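# Cook the recipe: load the listed ingredients into the pot

## Task

Get into the pot the ingredient kinds named on the recipe card, each in exactly the stated number, with no other item inside it even partially. Dropping an ingredient in from slightly above the rim is allowed. The pot must end upright, and everything must stay put without the robot holding it, so open the grippers and move the arms away at the end.

## Robot and tools

Robot and frame. There are two arms, left_arm and right_arm, and each has a parallel gripper. All results use a single scene frame. Its origin sits on the table surface midway between the arms. +z points up, +x points out across the table, and left_arm is on the +y side. The arm names do not tell you which side of a camera image an arm appears on. Each gripper has its own axes: the fingers point along its +z and close along its y. The reported end_effector_position is the point between the pads when closed. Closed fingertips reach about 19 mm past it, and fully open ones about 6 mm. Closing pushes the tips roughly 13 mm further out, so leave that much clearance above surfaces. Reported hand positions can be off, more so at long reach.

Rows. A row is 16 numbers, each in [-1, 1]. The first 8 are for left_arm: dx, dy, dz, rx, ry, rz, gripper position, gripper speed. The next 8 are the same for right_arm. Always send all 16, even if only one arm moves. dx..rz are an offset, not a pose. They are given in that gripper's own axes and measured from the gripper's measured pose at the start of the action, or from the last reported pose if it is a call's first action. Every row in an action uses that same start, not the previous row. A value of 1.0 means 0.6 m or 180 degrees. rx, ry, rz together form a single rotation vector. Gripper position is absolute: +1 is fully open (85 mm), 0 is about 41 mm, about -0.8 is where the pads touch, and -1 closes until blocked. Gripper speed sets how fast the gap changes: about 20 mm/s at -1, 85 at 0 and 150 at +1. A 0 in these two slots is a real command. To leave a gripper alone, repeat its last two values.

execute_actions(actions). This takes a list of up to 15 actions. Each action is a list of up to 15 rows, and each row lasts one step of 1/30 s. If an action has fewer rows, its last row fills the rest of the 15 steps. An empty list just returns the state and images. At each step the commanded pose is clipped to within 70 mm and 16 degrees of the measured pose, so a far target needs several actions. After an action the arm goes at most to its last clipped pose. The controller favours position over orientation.

move(target, speed, blocking). target is one 16-number row, with offsets from the pose in the latest result that shows one. Each gripper travels a straight path to its target, and all paths finish together. A path takes 0.5 to 10 s and is cut off at 10 s. speed is the top path speed in m/s, from 0.002 to 0.5 (default 0.25), and turning is capped at twice that in rad/s. The finger numbers are sent when the move starts. Paths do not avoid obstacles or the other arm, and grippers may lag, drift or overshoot the speed when the arm is near straight. Faster contact and targets deeper past the contact press harder. With blocking=false the call returns after 0.5 s while the arm keeps moving. Until a result shows the move has ended, use wait or stop, because other motion commands are refused. The result adds a "move:" line with the ending (done, off_target, moving, held, fault), the limits that acted (paced = pose clipped; held = steps blocked, after which the arm may surge), and each gripper's distance to its target.

wait(seconds, 0 to 10) lets time pass while the arms hold their last command. It returns early if a running move ends. stop() brakes a running move, which needs some stopping room. The fingers are not stopped. zoom_image(camera, region=[x0,y0,x1,y1]) enlarges part of the last image from cam_high, cam_low, cam_left_wrist or cam_right_wrist. The region is in pixels, at most 504x504, and all images are 896x504. finished_scene(scene) ends the current scene by its number and cannot be undone. Its result reports success.

Results. These give each gripper's position (m) and quaternion wxyz, the Hand target lines, joint positions and torques, and position_measured_pct, which is roughly 50 - 50 x the finger position number (0 = fully open). Calls that ran actions also list positions at some steps, and HELD marks steps where an arm's command was restrained. If the fingers stop below about 90 short of their target, something is in the grip. At about 90 the pads have met on nothing or on something tiny. A "pose unreachable" line means the clearance check altered that arm's command.

Gripping. Close at -1 and keep sending -1. For a gentler grip, open first, then close to slightly under the object's width. To release, send a position wider than the object. Fingers re-close on their own if the object slips or is lost. The world keeps running between replies, and the arms hold their last command. For an arm that should stay still, send the offset back to its wanted pose in the first call, then zeros.

Avoid. Don't drop items outside the pot or knock anything off the table, because that fails the task. Don't slam or shove hard, and don't let the arms collide or press on each other. A joint at its load limit (50.2 N m for the first four joints, 31.6 for the wrist joints, including the held weight) stops the arm for 10 s. Holding loads for long heats the motors: there is a warning at 60 °C, and at 75 °C the arm sinks. Expect occasional small tugs on held items or pushes on loose ones.

Each tool is called as name([rows], argument=value, ...), one row to a line, values as JSON.

## Session

execute_actions(actions=[])

Scene clock: 0.00 s.
left_arm: end_effector_position=(+0.5792, +0.3537, +0.1967) position_measured_pct=0.0 end_effector_quat_wxyz=(+0.207, -0.127, +0.970, +0.030) | right_arm: end_effector_position=(+0.4382, -0.2118, +0.3689) position_measured_pct=0.0 end_effector_quat_wxyz=(-0.565, +0.599, -0.549, +0.139)
Joint positions: left_arm=[ 0.058  0.583 -0.116  1.505 -0.057  0.648  1.838] | right_arm=[-0.486 -0.137  0.323  2.533  0.965 -0.666  2.049]
Joint velocities: left_arm=[-0.001  0.    -0.001 -0.     0.    -0.001  0.001] | right_arm=[-0.     0.     0.001 -0.     0.     0.001  0.001]
Joint torques (N m, as the joint torque sensors report them, + toward a larger angle): no reading
Hand target (left_arm): +0.579, +0.354, +0.197; +0.207, -0.127, +0.970, +0.030
Hand target (right_arm): +0.438, -0.212, +0.369; +0.565, -0.599, +0.549, -0.139

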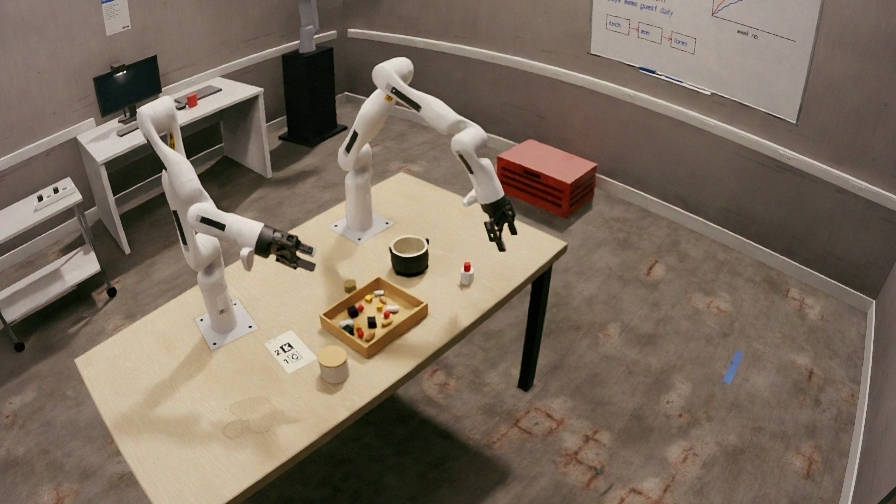

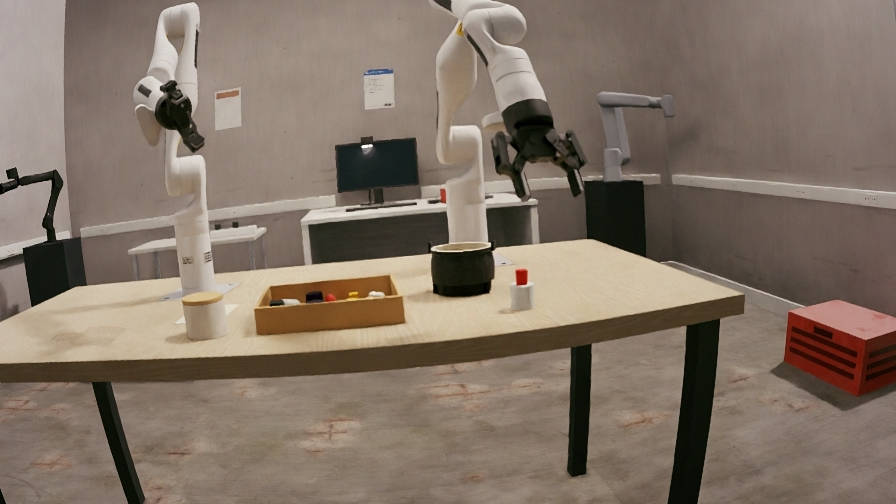

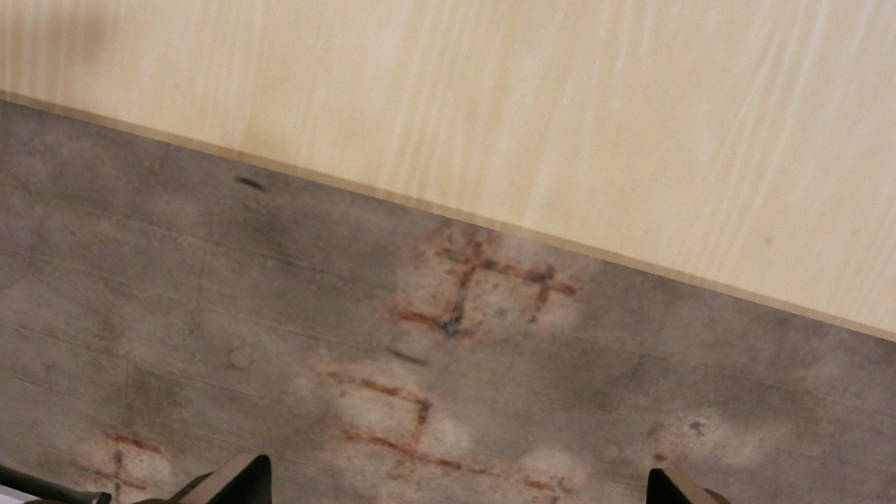

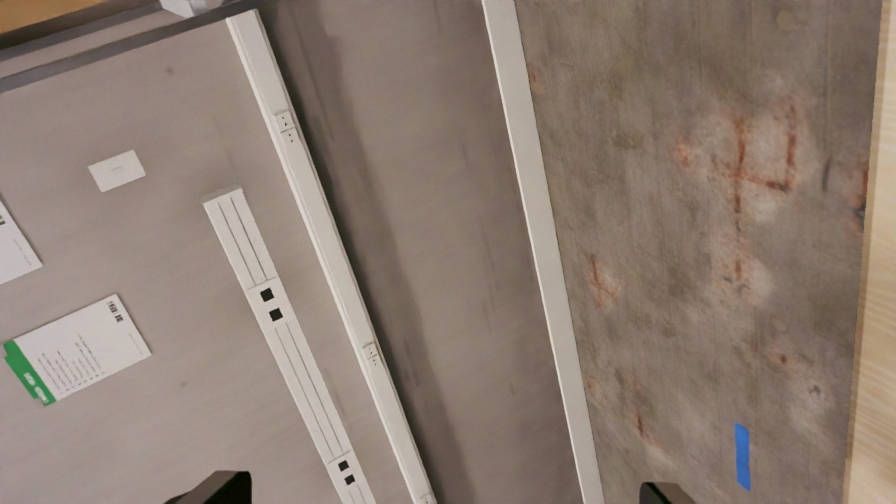

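zoom_image(camera="cam_high", region=[250, 320, 330, 380])

zoom_image(camera="cam_high", region=[310, 225, 470, 365])

Region (250, 320, 330, 380) of cam_high's 896x504 image, scaled by 6.300, with more detail than that image has; it fills the top 378 rows of this view, and the rest is white.

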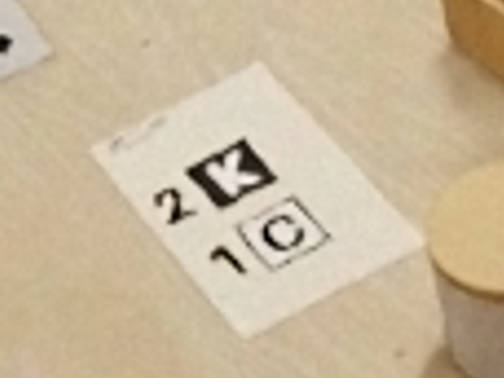

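Region (310, 225, 470, 365) of cam_high's 896x504 image, scaled by 3.150, with more detail than that image has; it fills the top 441 rows of this view, and the rest is white.

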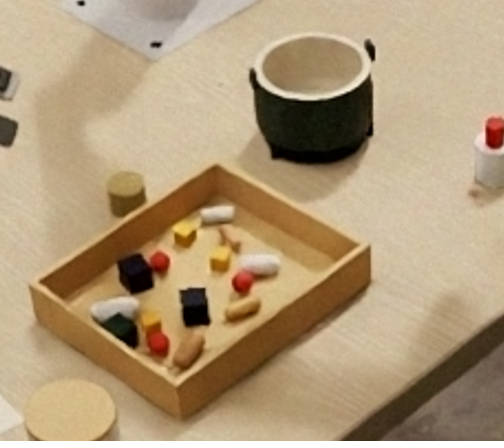

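move(target=[0.271,-0.561,-0.313,0.0193,0.133,0.0817,0.2,0,0.41,-0.12,-0.26,0,0,0,1,0], speed=0.3)

Scene clock: 13.00 s.
left_arm: end_effector_position=(+0.4476, -0.0301, +0.3000) position_measured_pct=40.1 end_effector_quat_wxyz=(-0.000, -0.000, +1.000, -0.000) | right_arm: end_effector_position=(+0.4400, -0.5121, +0.3676) position_measured_pct=0.0 end_effector_quat_wxyz=(-0.565, +0.600, -0.549, +0.140)
Joint positions: left_arm=[ 0.583  0.8    0.051  0.668 -0.036  1.676  2.18 ] | right_arm=[ 0.255  0.452  0.864  2.005  1.729 -1.744  1.907]
Joint velocities: left_arm=[ 0.001  0.012  0.002 -0.005 -0.001  0.002  0.001] | right_arm=[ 0.003  0.004  0.001 -0.    -0.    -0.001 -0.   ]
Joint torques (N m, as the joint torque sensors report them, + toward a larger angle): left_arm=[  0.3  -22.52   0.95  -9.32  -0.13  -0.32   0.06] | right_arm=[  0.26 -12.89   1.71  -5.06  -1.91  -1.71  -0.09]
Hand target (left_arm): +0.448, -0.030, +0.299; -0.001, +0.000, +1.000, +0.000
Hand target (right_arm): +0.440, -0.512, +0.367; +0.565, -0.600, +0.549, -0.140
Off the commanded pose (left_arm): 0.002 m, 0 deg.
Off the commanded pose (right_arm): 0.001 m, 0 deg.
move: done

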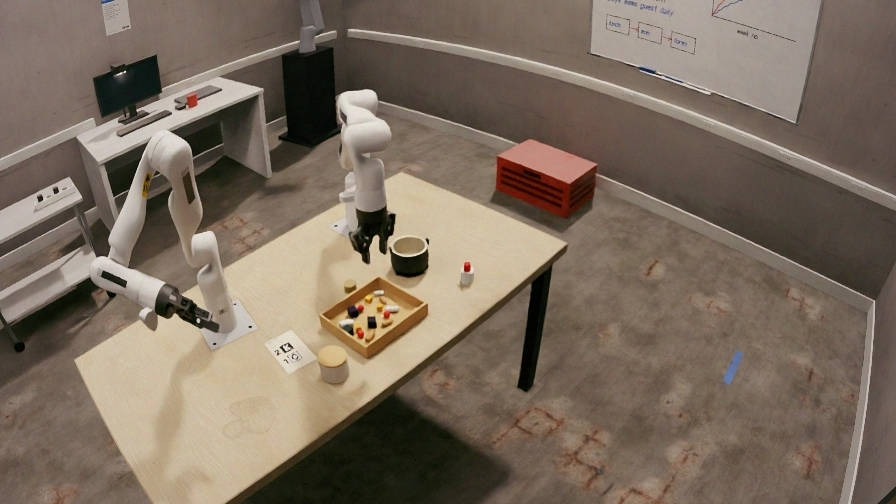

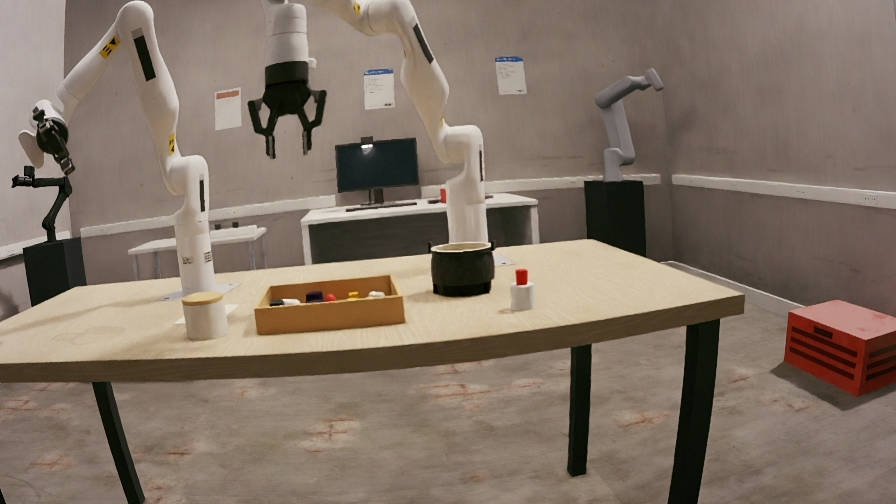

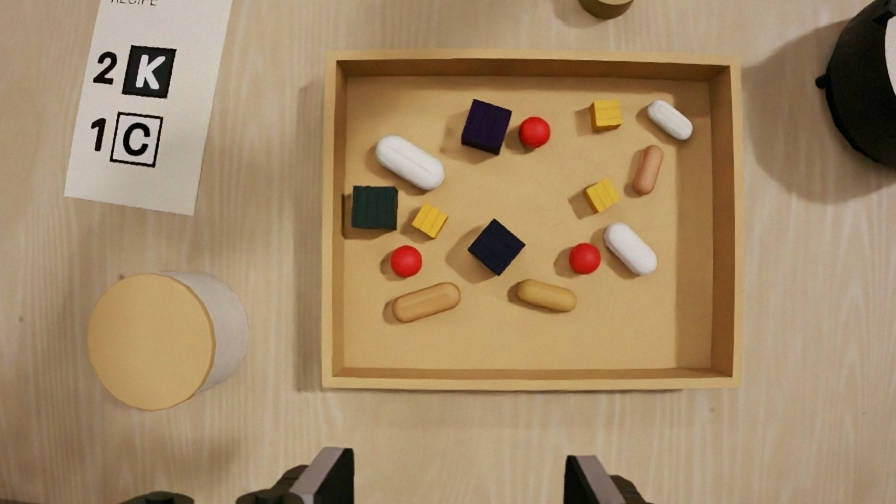

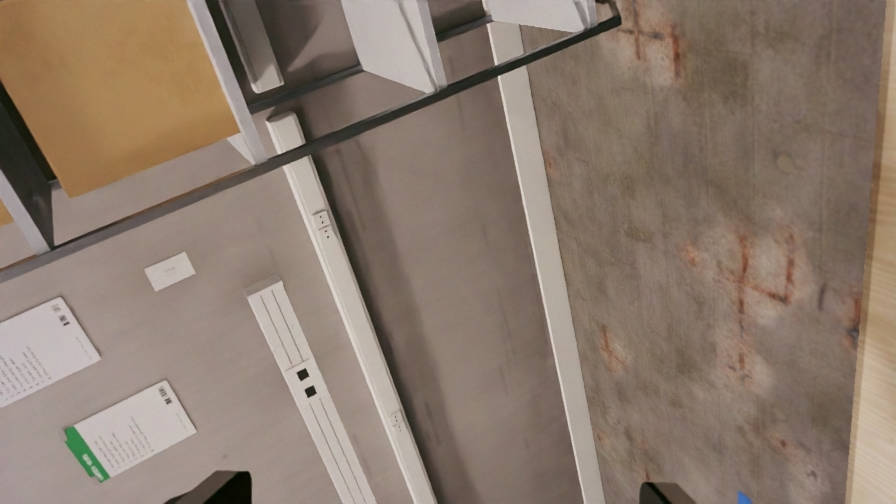

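move(target=[0.103,0.047,0.32,0,0,-0.283,-0.08,0,0,0,0,0,0,0,1,0], speed=0.3)

Scene clock: 22.70 s.
left_arm: end_effector_position=(+0.3861, -0.0017, +0.1079) position_measured_pct=54.0 end_effector_quat_wxyz=(-0.000, -0.430, +0.903, +0.000) | right_arm: end_effector_position=(+0.4400, -0.5121, +0.3676) position_measured_pct=0.0 end_effector_quat_wxyz=(-0.565, +0.600, -0.549, +0.140)
Joint positions: left_arm=[ 0.706  0.752 -0.154  1.405  0.127  0.994  2.979] | right_arm=[ 0.255  0.452  0.864  2.005  1.729 -1.744  1.907]
Joint velocities: left_arm=[ 0.003 -0.001  0.002  0.003 -0.001  0.     0.001] | right_arm=[ 0.    -0.     0.     0.     0.    -0.    -0.001]
Joint torques (N m, as the joint torque sensors report them, + toward a larger angle): left_arm=[  0.55 -20.27   0.02  -7.4   -0.03   0.04   0.02] | right_arm=[  0.09 -12.97   1.73  -4.9   -1.9   -1.76  -0.14]
Hand target (left_arm): +0.386, -0.002, +0.108; -0.000, -0.430, +0.903, +0.000
Hand target (right_arm): +0.440, -0.512, +0.368; +0.565, -0.600, +0.549, -0.140
Off the commanded pose (left_arm): 0.001 m, 0 deg.
Off the commanded pose (right_arm): 0.000 m, 0 deg.
move: done

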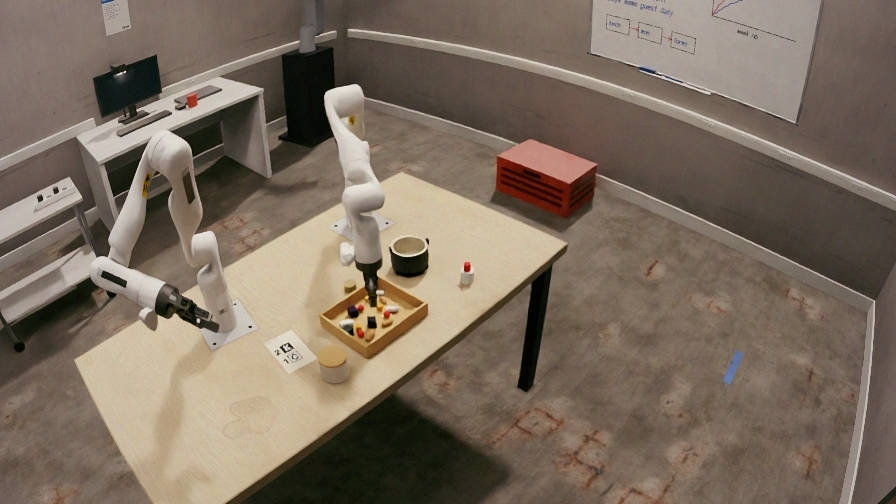

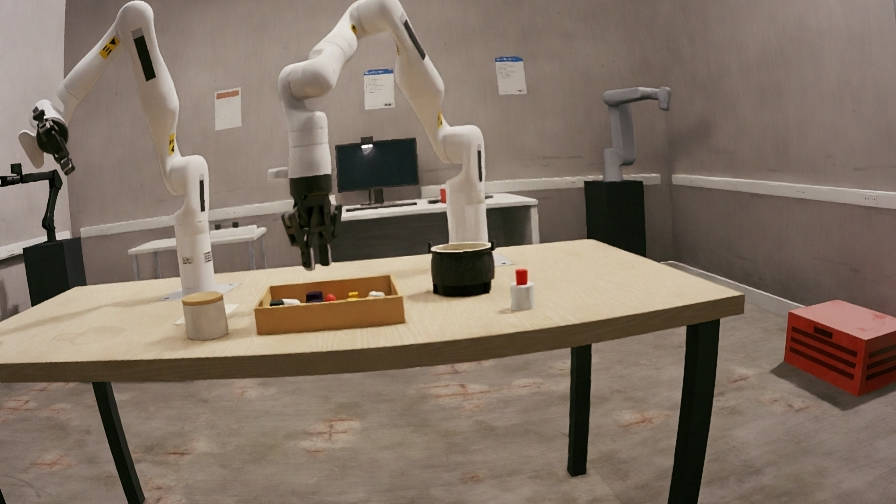

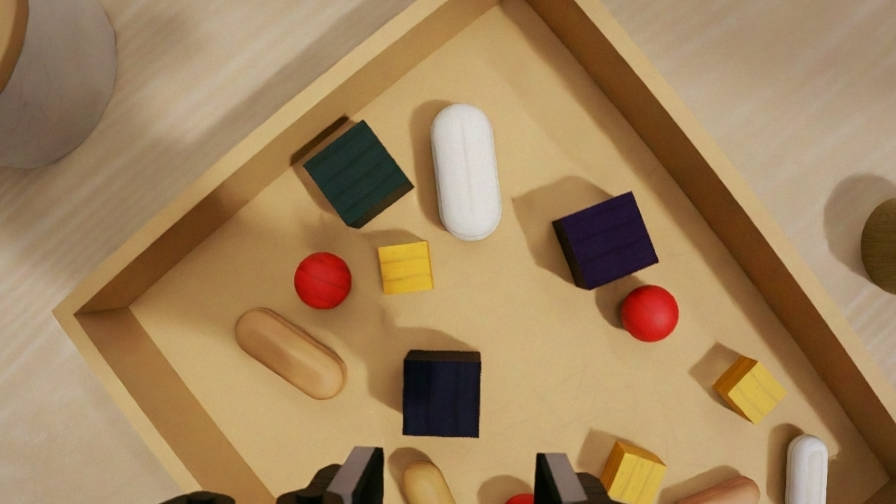

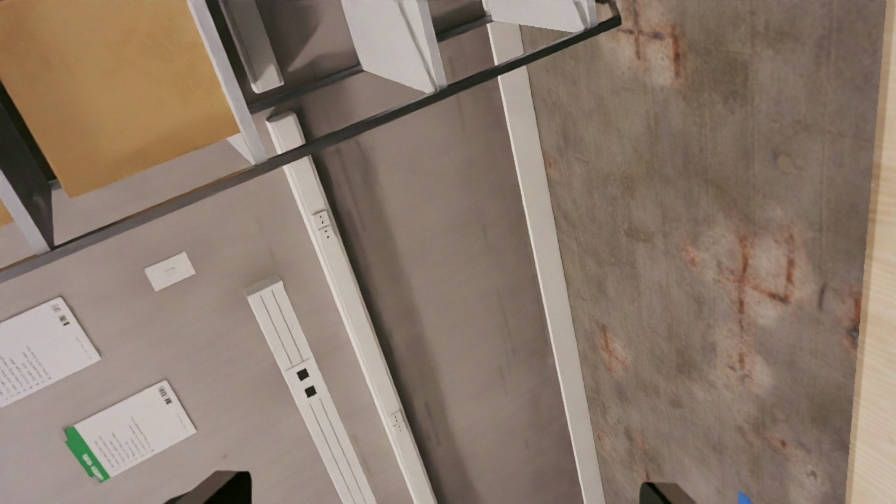

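move(target=[0.016,-0.0115,0.1,0,0,0,-0.08,0,0,0,0,0,0,0,1,0], speed=0.15)

zoom_image(camera="cam_high", region=[320, 260, 430, 360])

Scene clock: 30.30 s.
left_arm: end_effector_position=(+0.3854, -0.0136, +0.0481) position_measured_pct=54.0 end_effector_quat_wxyz=(-0.000, -0.430, +0.903, -0.000) | right_arm: end_effector_position=(+0.4400, -0.5121, +0.3676) position_measured_pct=0.0 end_effector_quat_wxyz=(-0.565, +0.600, -0.549, +0.140)
Joint positions: left_arm=[ 0.718  0.851 -0.145  1.425  0.143  0.876  2.986] | right_arm=[ 0.255  0.452  0.864  2.005  1.729 -1.744  1.907]
Joint velocities: left_arm=[ 0.001  0.006  0.    -0.001 -0.    -0.    -0.001] | right_arm=[ 0.     0.    -0.001  0.001 -0.     0.     0.   ]
Joint torques (N m, as the joint torque sensors report them, + toward a larger angle): left_arm=[  0.61 -21.25  -0.1   -6.78   0.19  -0.22   0.21] | right_arm=[  0.08 -12.89   1.78  -5.    -1.86  -1.73  -0.09]
Hand target (left_arm): +0.385, -0.014, +0.048; -0.000, -0.430, +0.903, +0.000
Hand target (right_arm): +0.440, -0.512, +0.368; +0.565, -0.600, +0.549, -0.140
Off the commanded pose (left_arm): 0.000 m, 0 deg.
Off the commanded pose (right_arm): 0.000 m, 0 deg.
move: done

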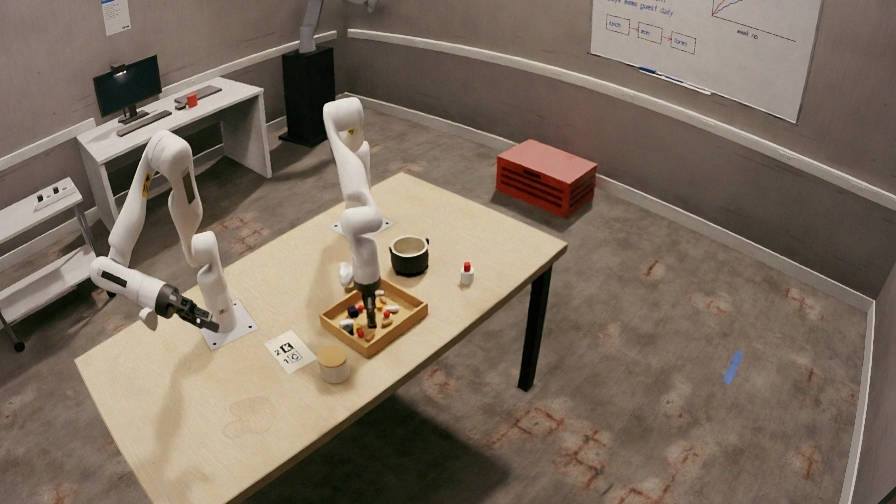

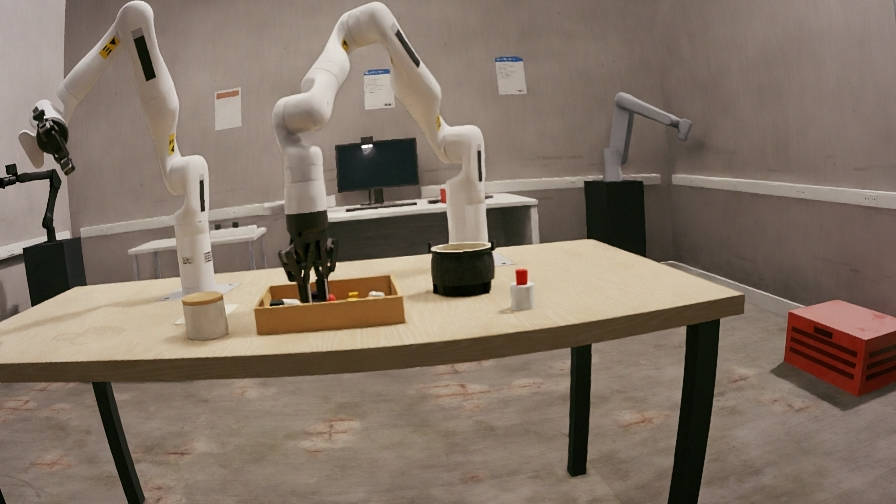

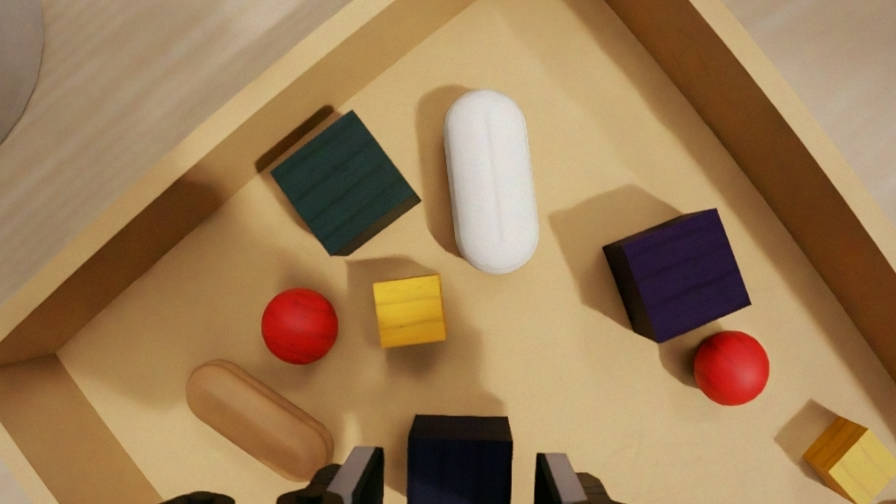

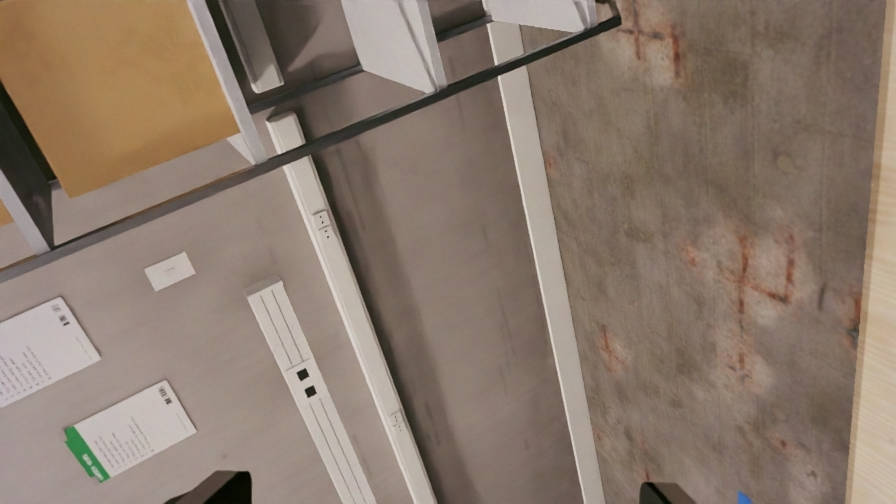

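Region (320, 260, 430, 360) of cam_high's 896x504 image, scaled by 4.582, with more detail than that image has; it fills the top 458 rows of this view, and the rest is white.

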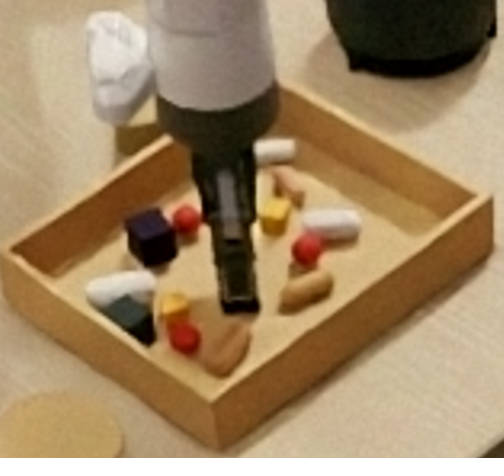

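move(target=[0,0,0.028,0,0,0,-0.08,0,0,0,0,0,0,0,1,0], speed=0.06)

execute_actions([
  [[0,0,0,0,0,0,-0.5,0,0,0,0,0,0,0,1,0]],
])

move(target=[0,0,-0.22,0,0,0,-0.5,0,0,0,0,0,0,0,1,0])

Scene clock: 33.97 s.
left_arm: end_effector_position=(+0.3854, -0.0136, +0.0314) position_measured_pct=54.0 end_effector_quat_wxyz=(-0.000, -0.430, +0.903, -0.000) | right_arm: end_effector_position=(+0.4400, -0.5121, +0.3676) position_measured_pct=0.0 end_effector_quat_wxyz=(-0.565, +0.600, -0.549, +0.140)
Joint positions: left_arm=[ 0.716  0.877 -0.142  1.434  0.147  0.841  2.982] | right_arm=[ 0.255  0.452  0.864  2.005  1.729 -1.744  1.907]
Joint velocities: left_arm=[-0.001  0.002 -0.001 -0.001  0.     0.001 -0.001] | right_arm=[-0.     0.    -0.    -0.     0.    -0.    -0.001]
Joint torques (N m, as the joint torque sensors report them, + toward a larger angle): left_arm=[  0.69 -21.19  -0.24  -6.77   0.03  -0.1   -0.05] | right_arm=[ -0.01 -12.93   1.89  -4.96  -1.88  -1.79  -0.06]
Hand target (left_arm): +0.385, -0.014, +0.031; -0.000, -0.430, +0.903, -0.000
Hand target (right_arm): +0.440, -0.512, +0.368; +0.565, -0.600, +0.549, -0.140
Off the commanded pose (left_arm): 0.000 m, 0 deg.
Off the commanded pose (right_arm): 0.000 m, 0 deg.
move: done

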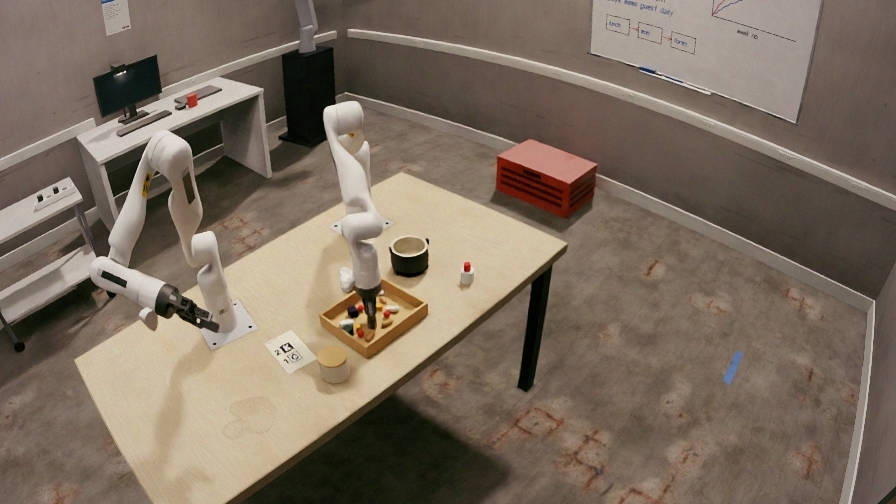

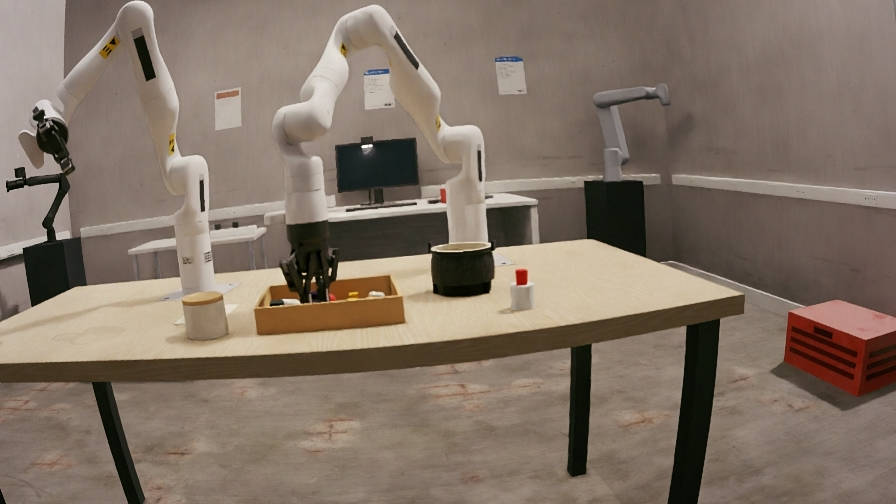

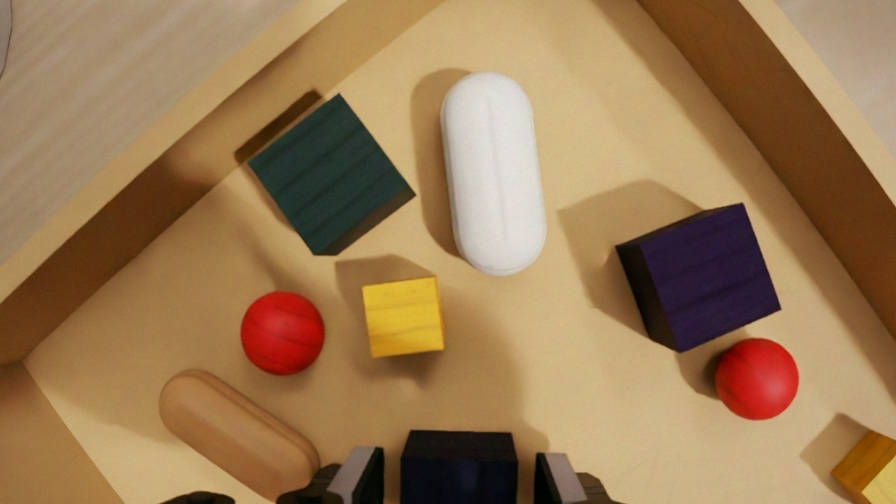

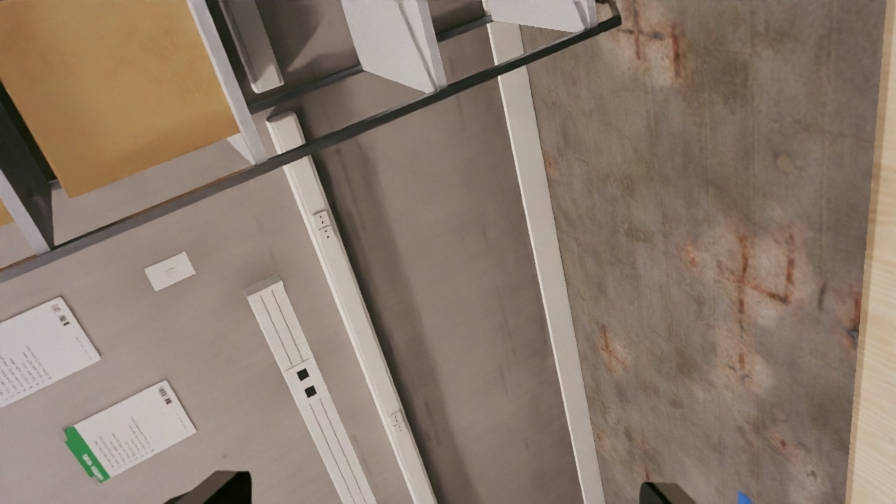

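Scene clock: 34.47 s.
left_arm: end_effector_position=(+0.3856, -0.0137, +0.0318) position_measured_pct=67.9 end_effector_quat_wxyz=(-0.000, -0.430, +0.903, -0.001) | right_arm: end_effector_position=(+0.4400, -0.5121, +0.3676) position_measured_pct=0.0 end_effector_quat_wxyz=(-0.565, +0.600, -0.549, +0.140)
Joint positions: left_arm=[ 0.716  0.877 -0.142  1.434  0.147  0.841  2.982] | right_arm=[ 0.255  0.452  0.864  2.005  1.729 -1.744  1.907]
Joint velocities: left_arm=[-0.    -0.    -0.    -0.     0.    -0.001  0.   ] | right_arm=[-0.     0.     0.001  0.001 -0.    -0.    -0.   ]
Joint torques (N m, as the joint torque sensors report them, + toward a larger angle): left_arm=[  0.75 -20.84  -0.08  -6.28   0.13  -0.26   0.19] | right_arm=[  0.03 -12.97   1.89  -5.01  -1.83  -1.7   -0.08]
Hand target (left_arm): +0.385, -0.014, +0.031; -0.000, -0.430, +0.903, -0.000
Hand target (right_arm): +0.440, -0.512, +0.368; +0.565, -0.600, +0.549, -0.140
Off the commanded pose (left_arm): 0.000 m, 0 deg.
Off the commanded pose (right_arm): 0.000 m, 0 deg.
Step readings (end_effector_position):
0: left_arm (+0.3854, -0.0136, +0.0314) | right_arm (+0.4400, -0.5121, +0.3676)
1: left_arm (+0.3854, -0.0136, +0.0314) | right_arm (+0.4400, -0.5121, +0.3676)
2: left_arm (+0.3855, -0.0136, +0.0314) | right_arm (+0.4400, -0.5121, +0.3676)
4: left_arm (+0.3855, -0.0136, +0.0314) | right_arm (+0.4400, -0.5121, +0.3676)
8: left_arm (+0.3856, -0.0137, +0.0318) | right_arm (+0.4400, -0.5121, +0.3676)
15: end_effector_position above

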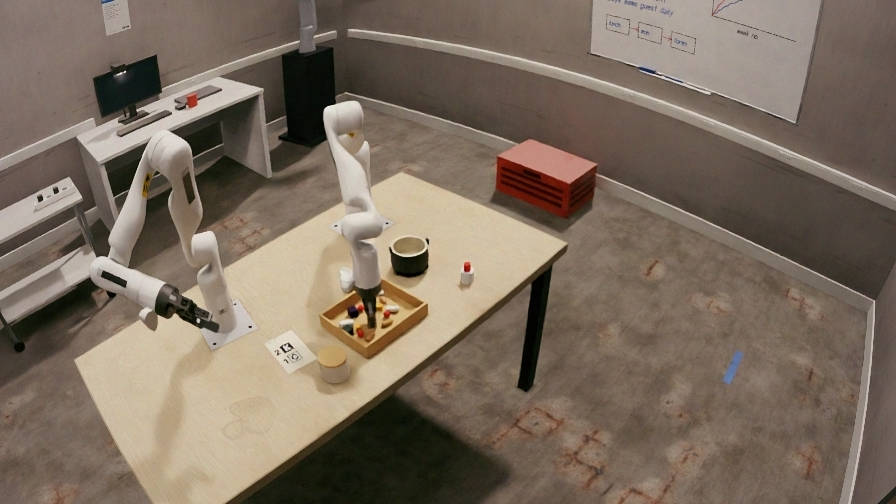

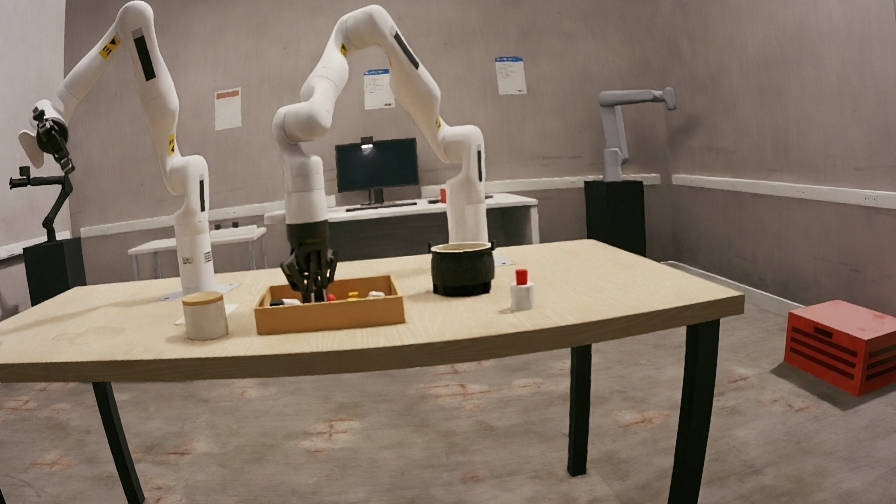

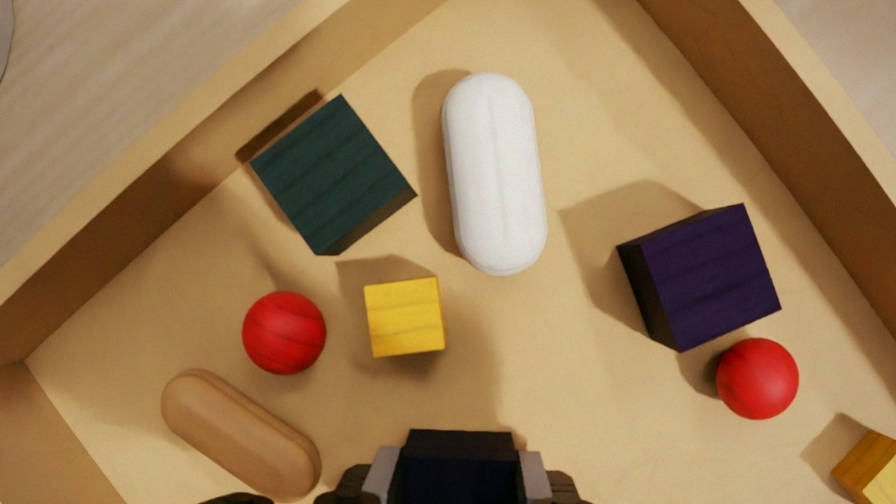

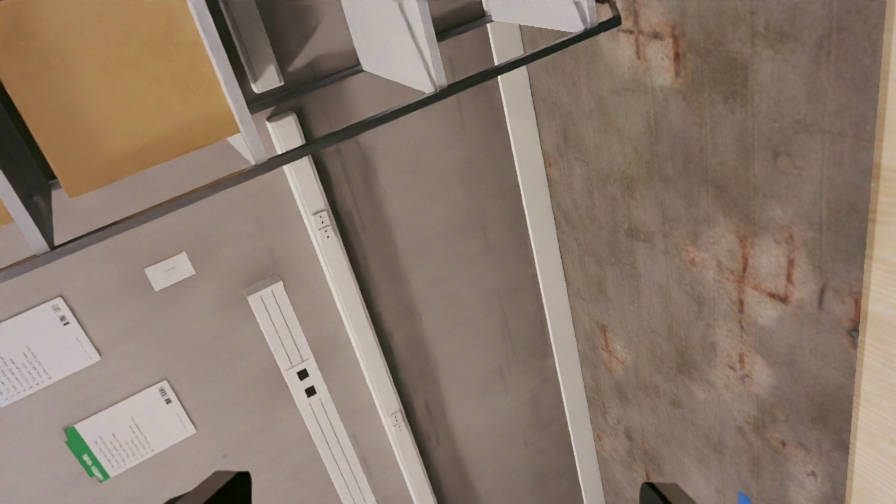

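Scene clock: 35.37 s.
left_arm: end_effector_position=(+0.3855, -0.0136, +0.1638) position_measured_pct=67.9 end_effector_quat_wxyz=(-0.000, -0.430, +0.903, -0.000) | right_arm: end_effector_position=(+0.4400, -0.5121, +0.3676) position_measured_pct=0.0 end_effector_quat_wxyz=(-0.565, +0.600, -0.549, +0.140)
Joint positions: left_arm=[ 0.724  0.7   -0.159  1.307  0.113  1.143  3.01 ] | right_arm=[ 0.255  0.452  0.864  2.005  1.729 -1.744  1.907]
Joint velocities: left_arm=[ 0.    -0.002 -0.002  0.    -0.001  0.001 -0.001] | right_arm=[-0.     0.    -0.001  0.    -0.     0.    -0.   ]
Joint torques (N m, as the joint torque sensors report them, + toward a larger angle): left_arm=[  0.52 -20.34  -0.21  -8.31   0.02  -0.26   0.24] | right_arm=[  0.11 -12.88   1.8   -4.9   -1.9   -1.76  -0.08]
Hand target (left_arm): +0.386, -0.014, +0.164; -0.000, -0.430, +0.903, -0.001
Hand target (right_arm): +0.440, -0.512, +0.368; +0.565, -0.600, +0.549, -0.140
Off the commanded pose (left_arm): 0.000 m, 0 deg.
Off the commanded pose (right_arm): 0.000 m, 0 deg.
move: done

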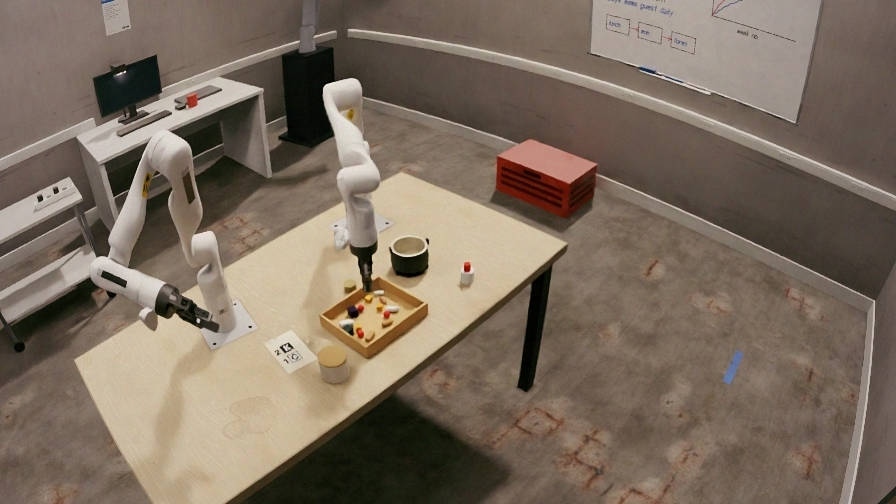

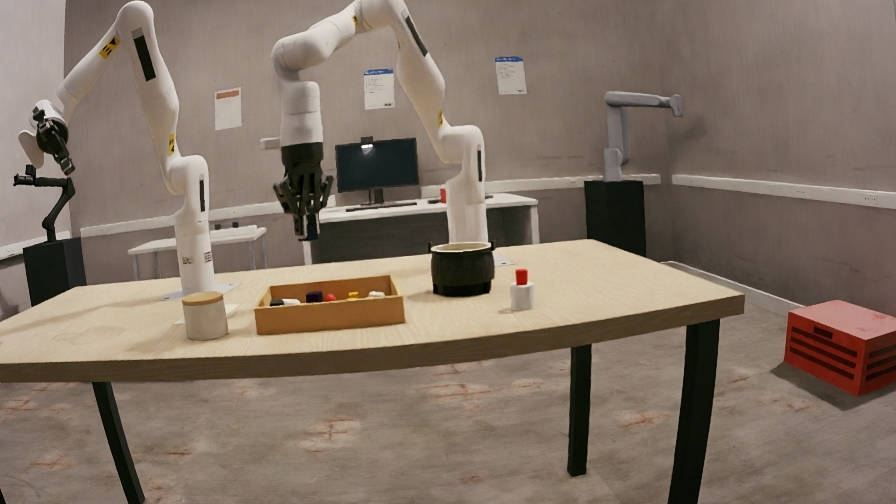

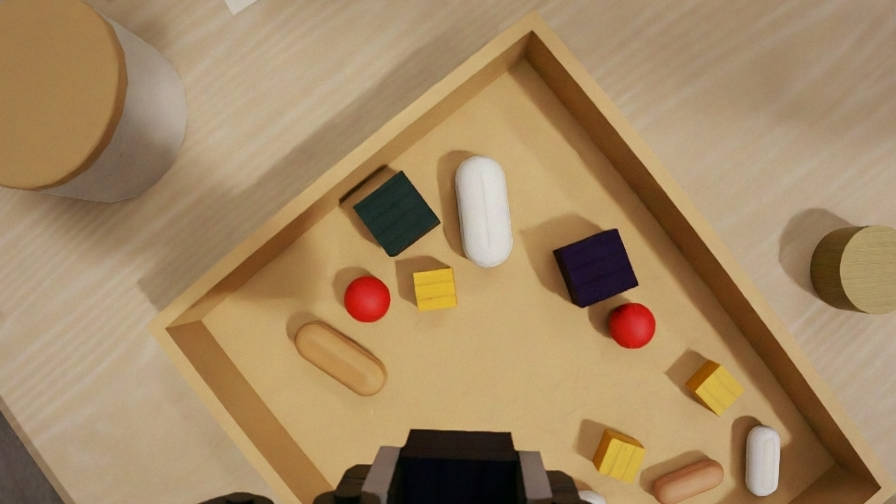

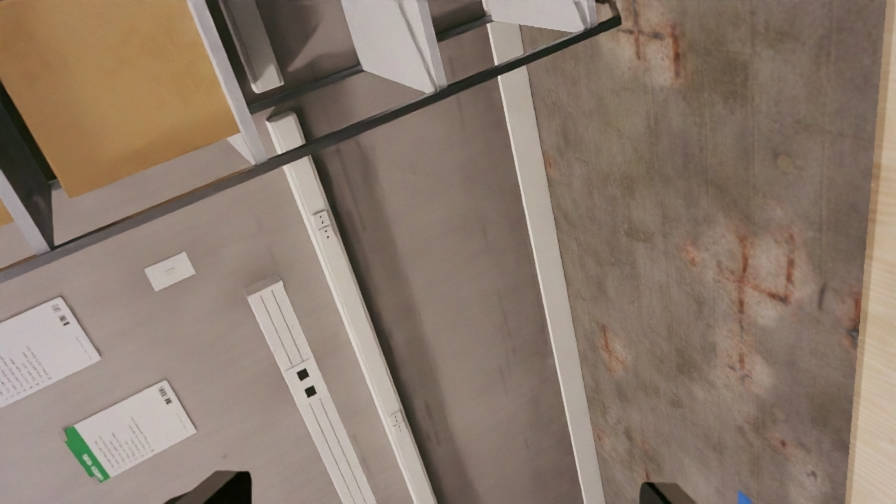

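move(target=[-0.233,0.437,0.03,0,0,0,-0.5,0,0,0,0,0,0,0,1,0], speed=0.3)

Scene clock: 39.40 s.
left_arm: end_effector_position=(+0.2709, +0.2602, +0.1455) position_measured_pct=67.9 end_effector_quat_wxyz=(-0.000, -0.430, +0.903, +0.000) | right_arm: end_effector_position=(+0.4400, -0.5121, +0.3676) position_measured_pct=0.0 end_effector_quat_wxyz=(-0.565, +0.600, -0.549, +0.140)
Joint positions: left_arm=[ 0.378  0.286 -0.27   2.122  0.111  0.747  2.491] | right_arm=[ 0.255  0.452  0.864  2.005  1.729 -1.744  1.907]
Joint velocities: left_arm=[-0.008 -0.008 -0.012 -0.     0.005  0.001 -0.007] | right_arm=[-0.    -0.    -0.     0.    -0.     0.    -0.001]
Joint torques (N m, as the joint torque sensors report them, + toward a larger angle): left_arm=[  0.71 -11.23   0.13  -6.2   -0.03  -0.12   0.12] | right_arm=[  0.09 -13.01   1.71  -4.93  -1.83  -1.81  -0.11]
Hand target (left_arm): +0.271, +0.261, +0.146; +0.000, -0.430, +0.903, -0.000
Hand target (right_arm): +0.440, -0.512, +0.368; +0.565, -0.600, +0.549, -0.140
Off the commanded pose (left_arm): 0.001 m, 0 deg.
Off the commanded pose (right_arm): 0.000 m, 0 deg.
move: done

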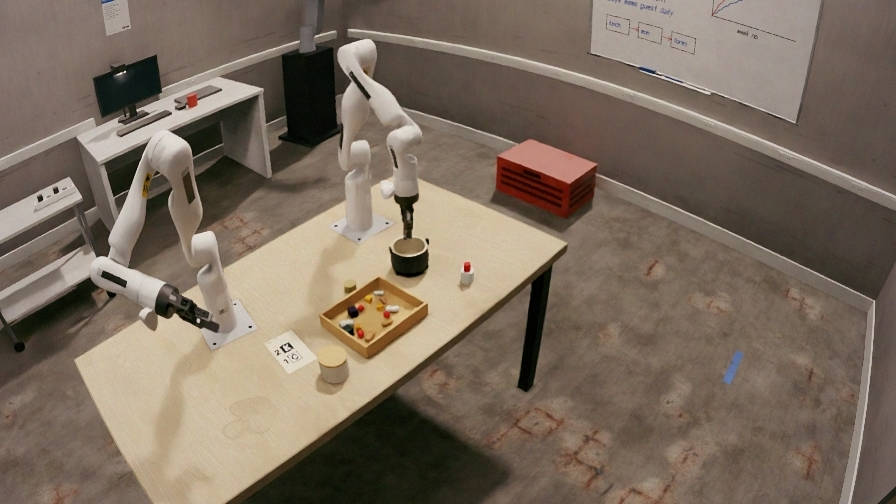

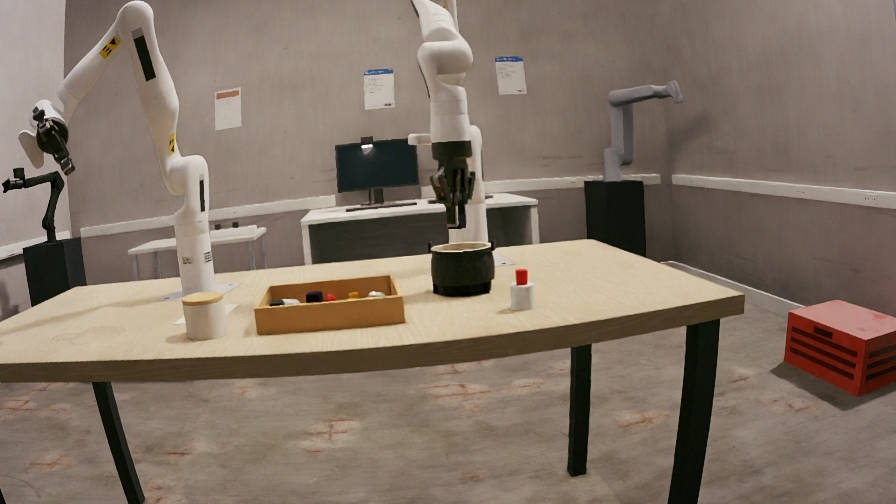

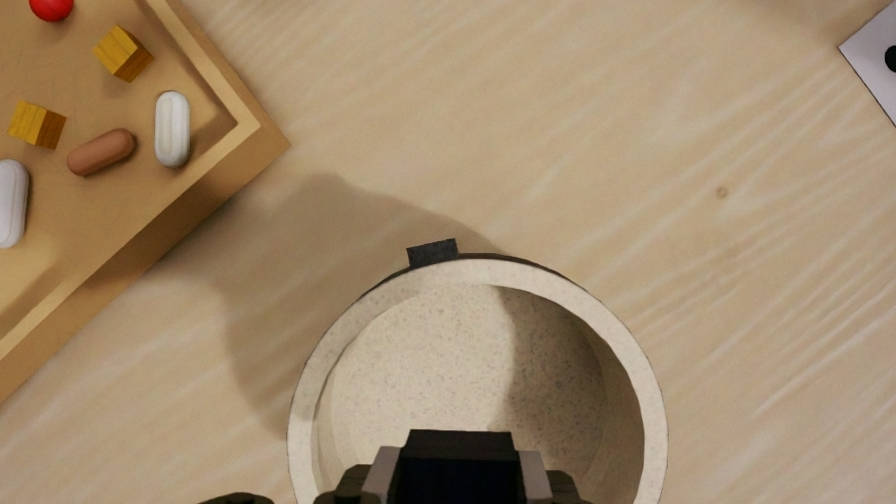

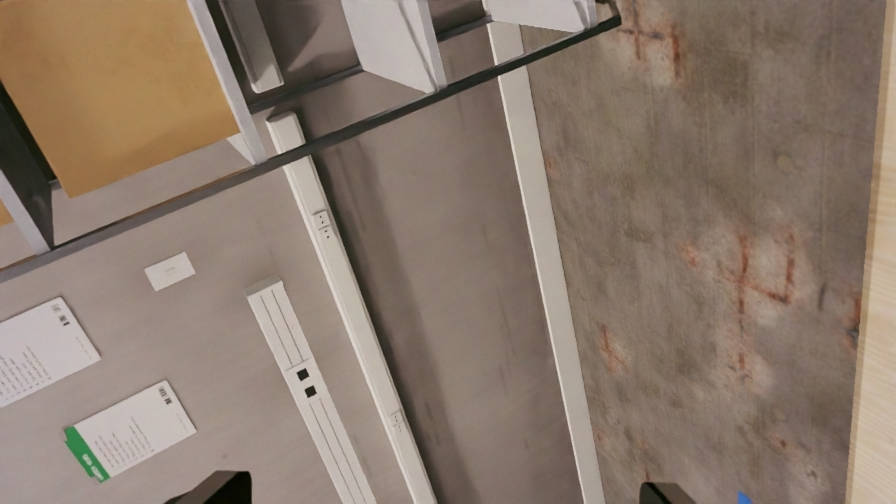

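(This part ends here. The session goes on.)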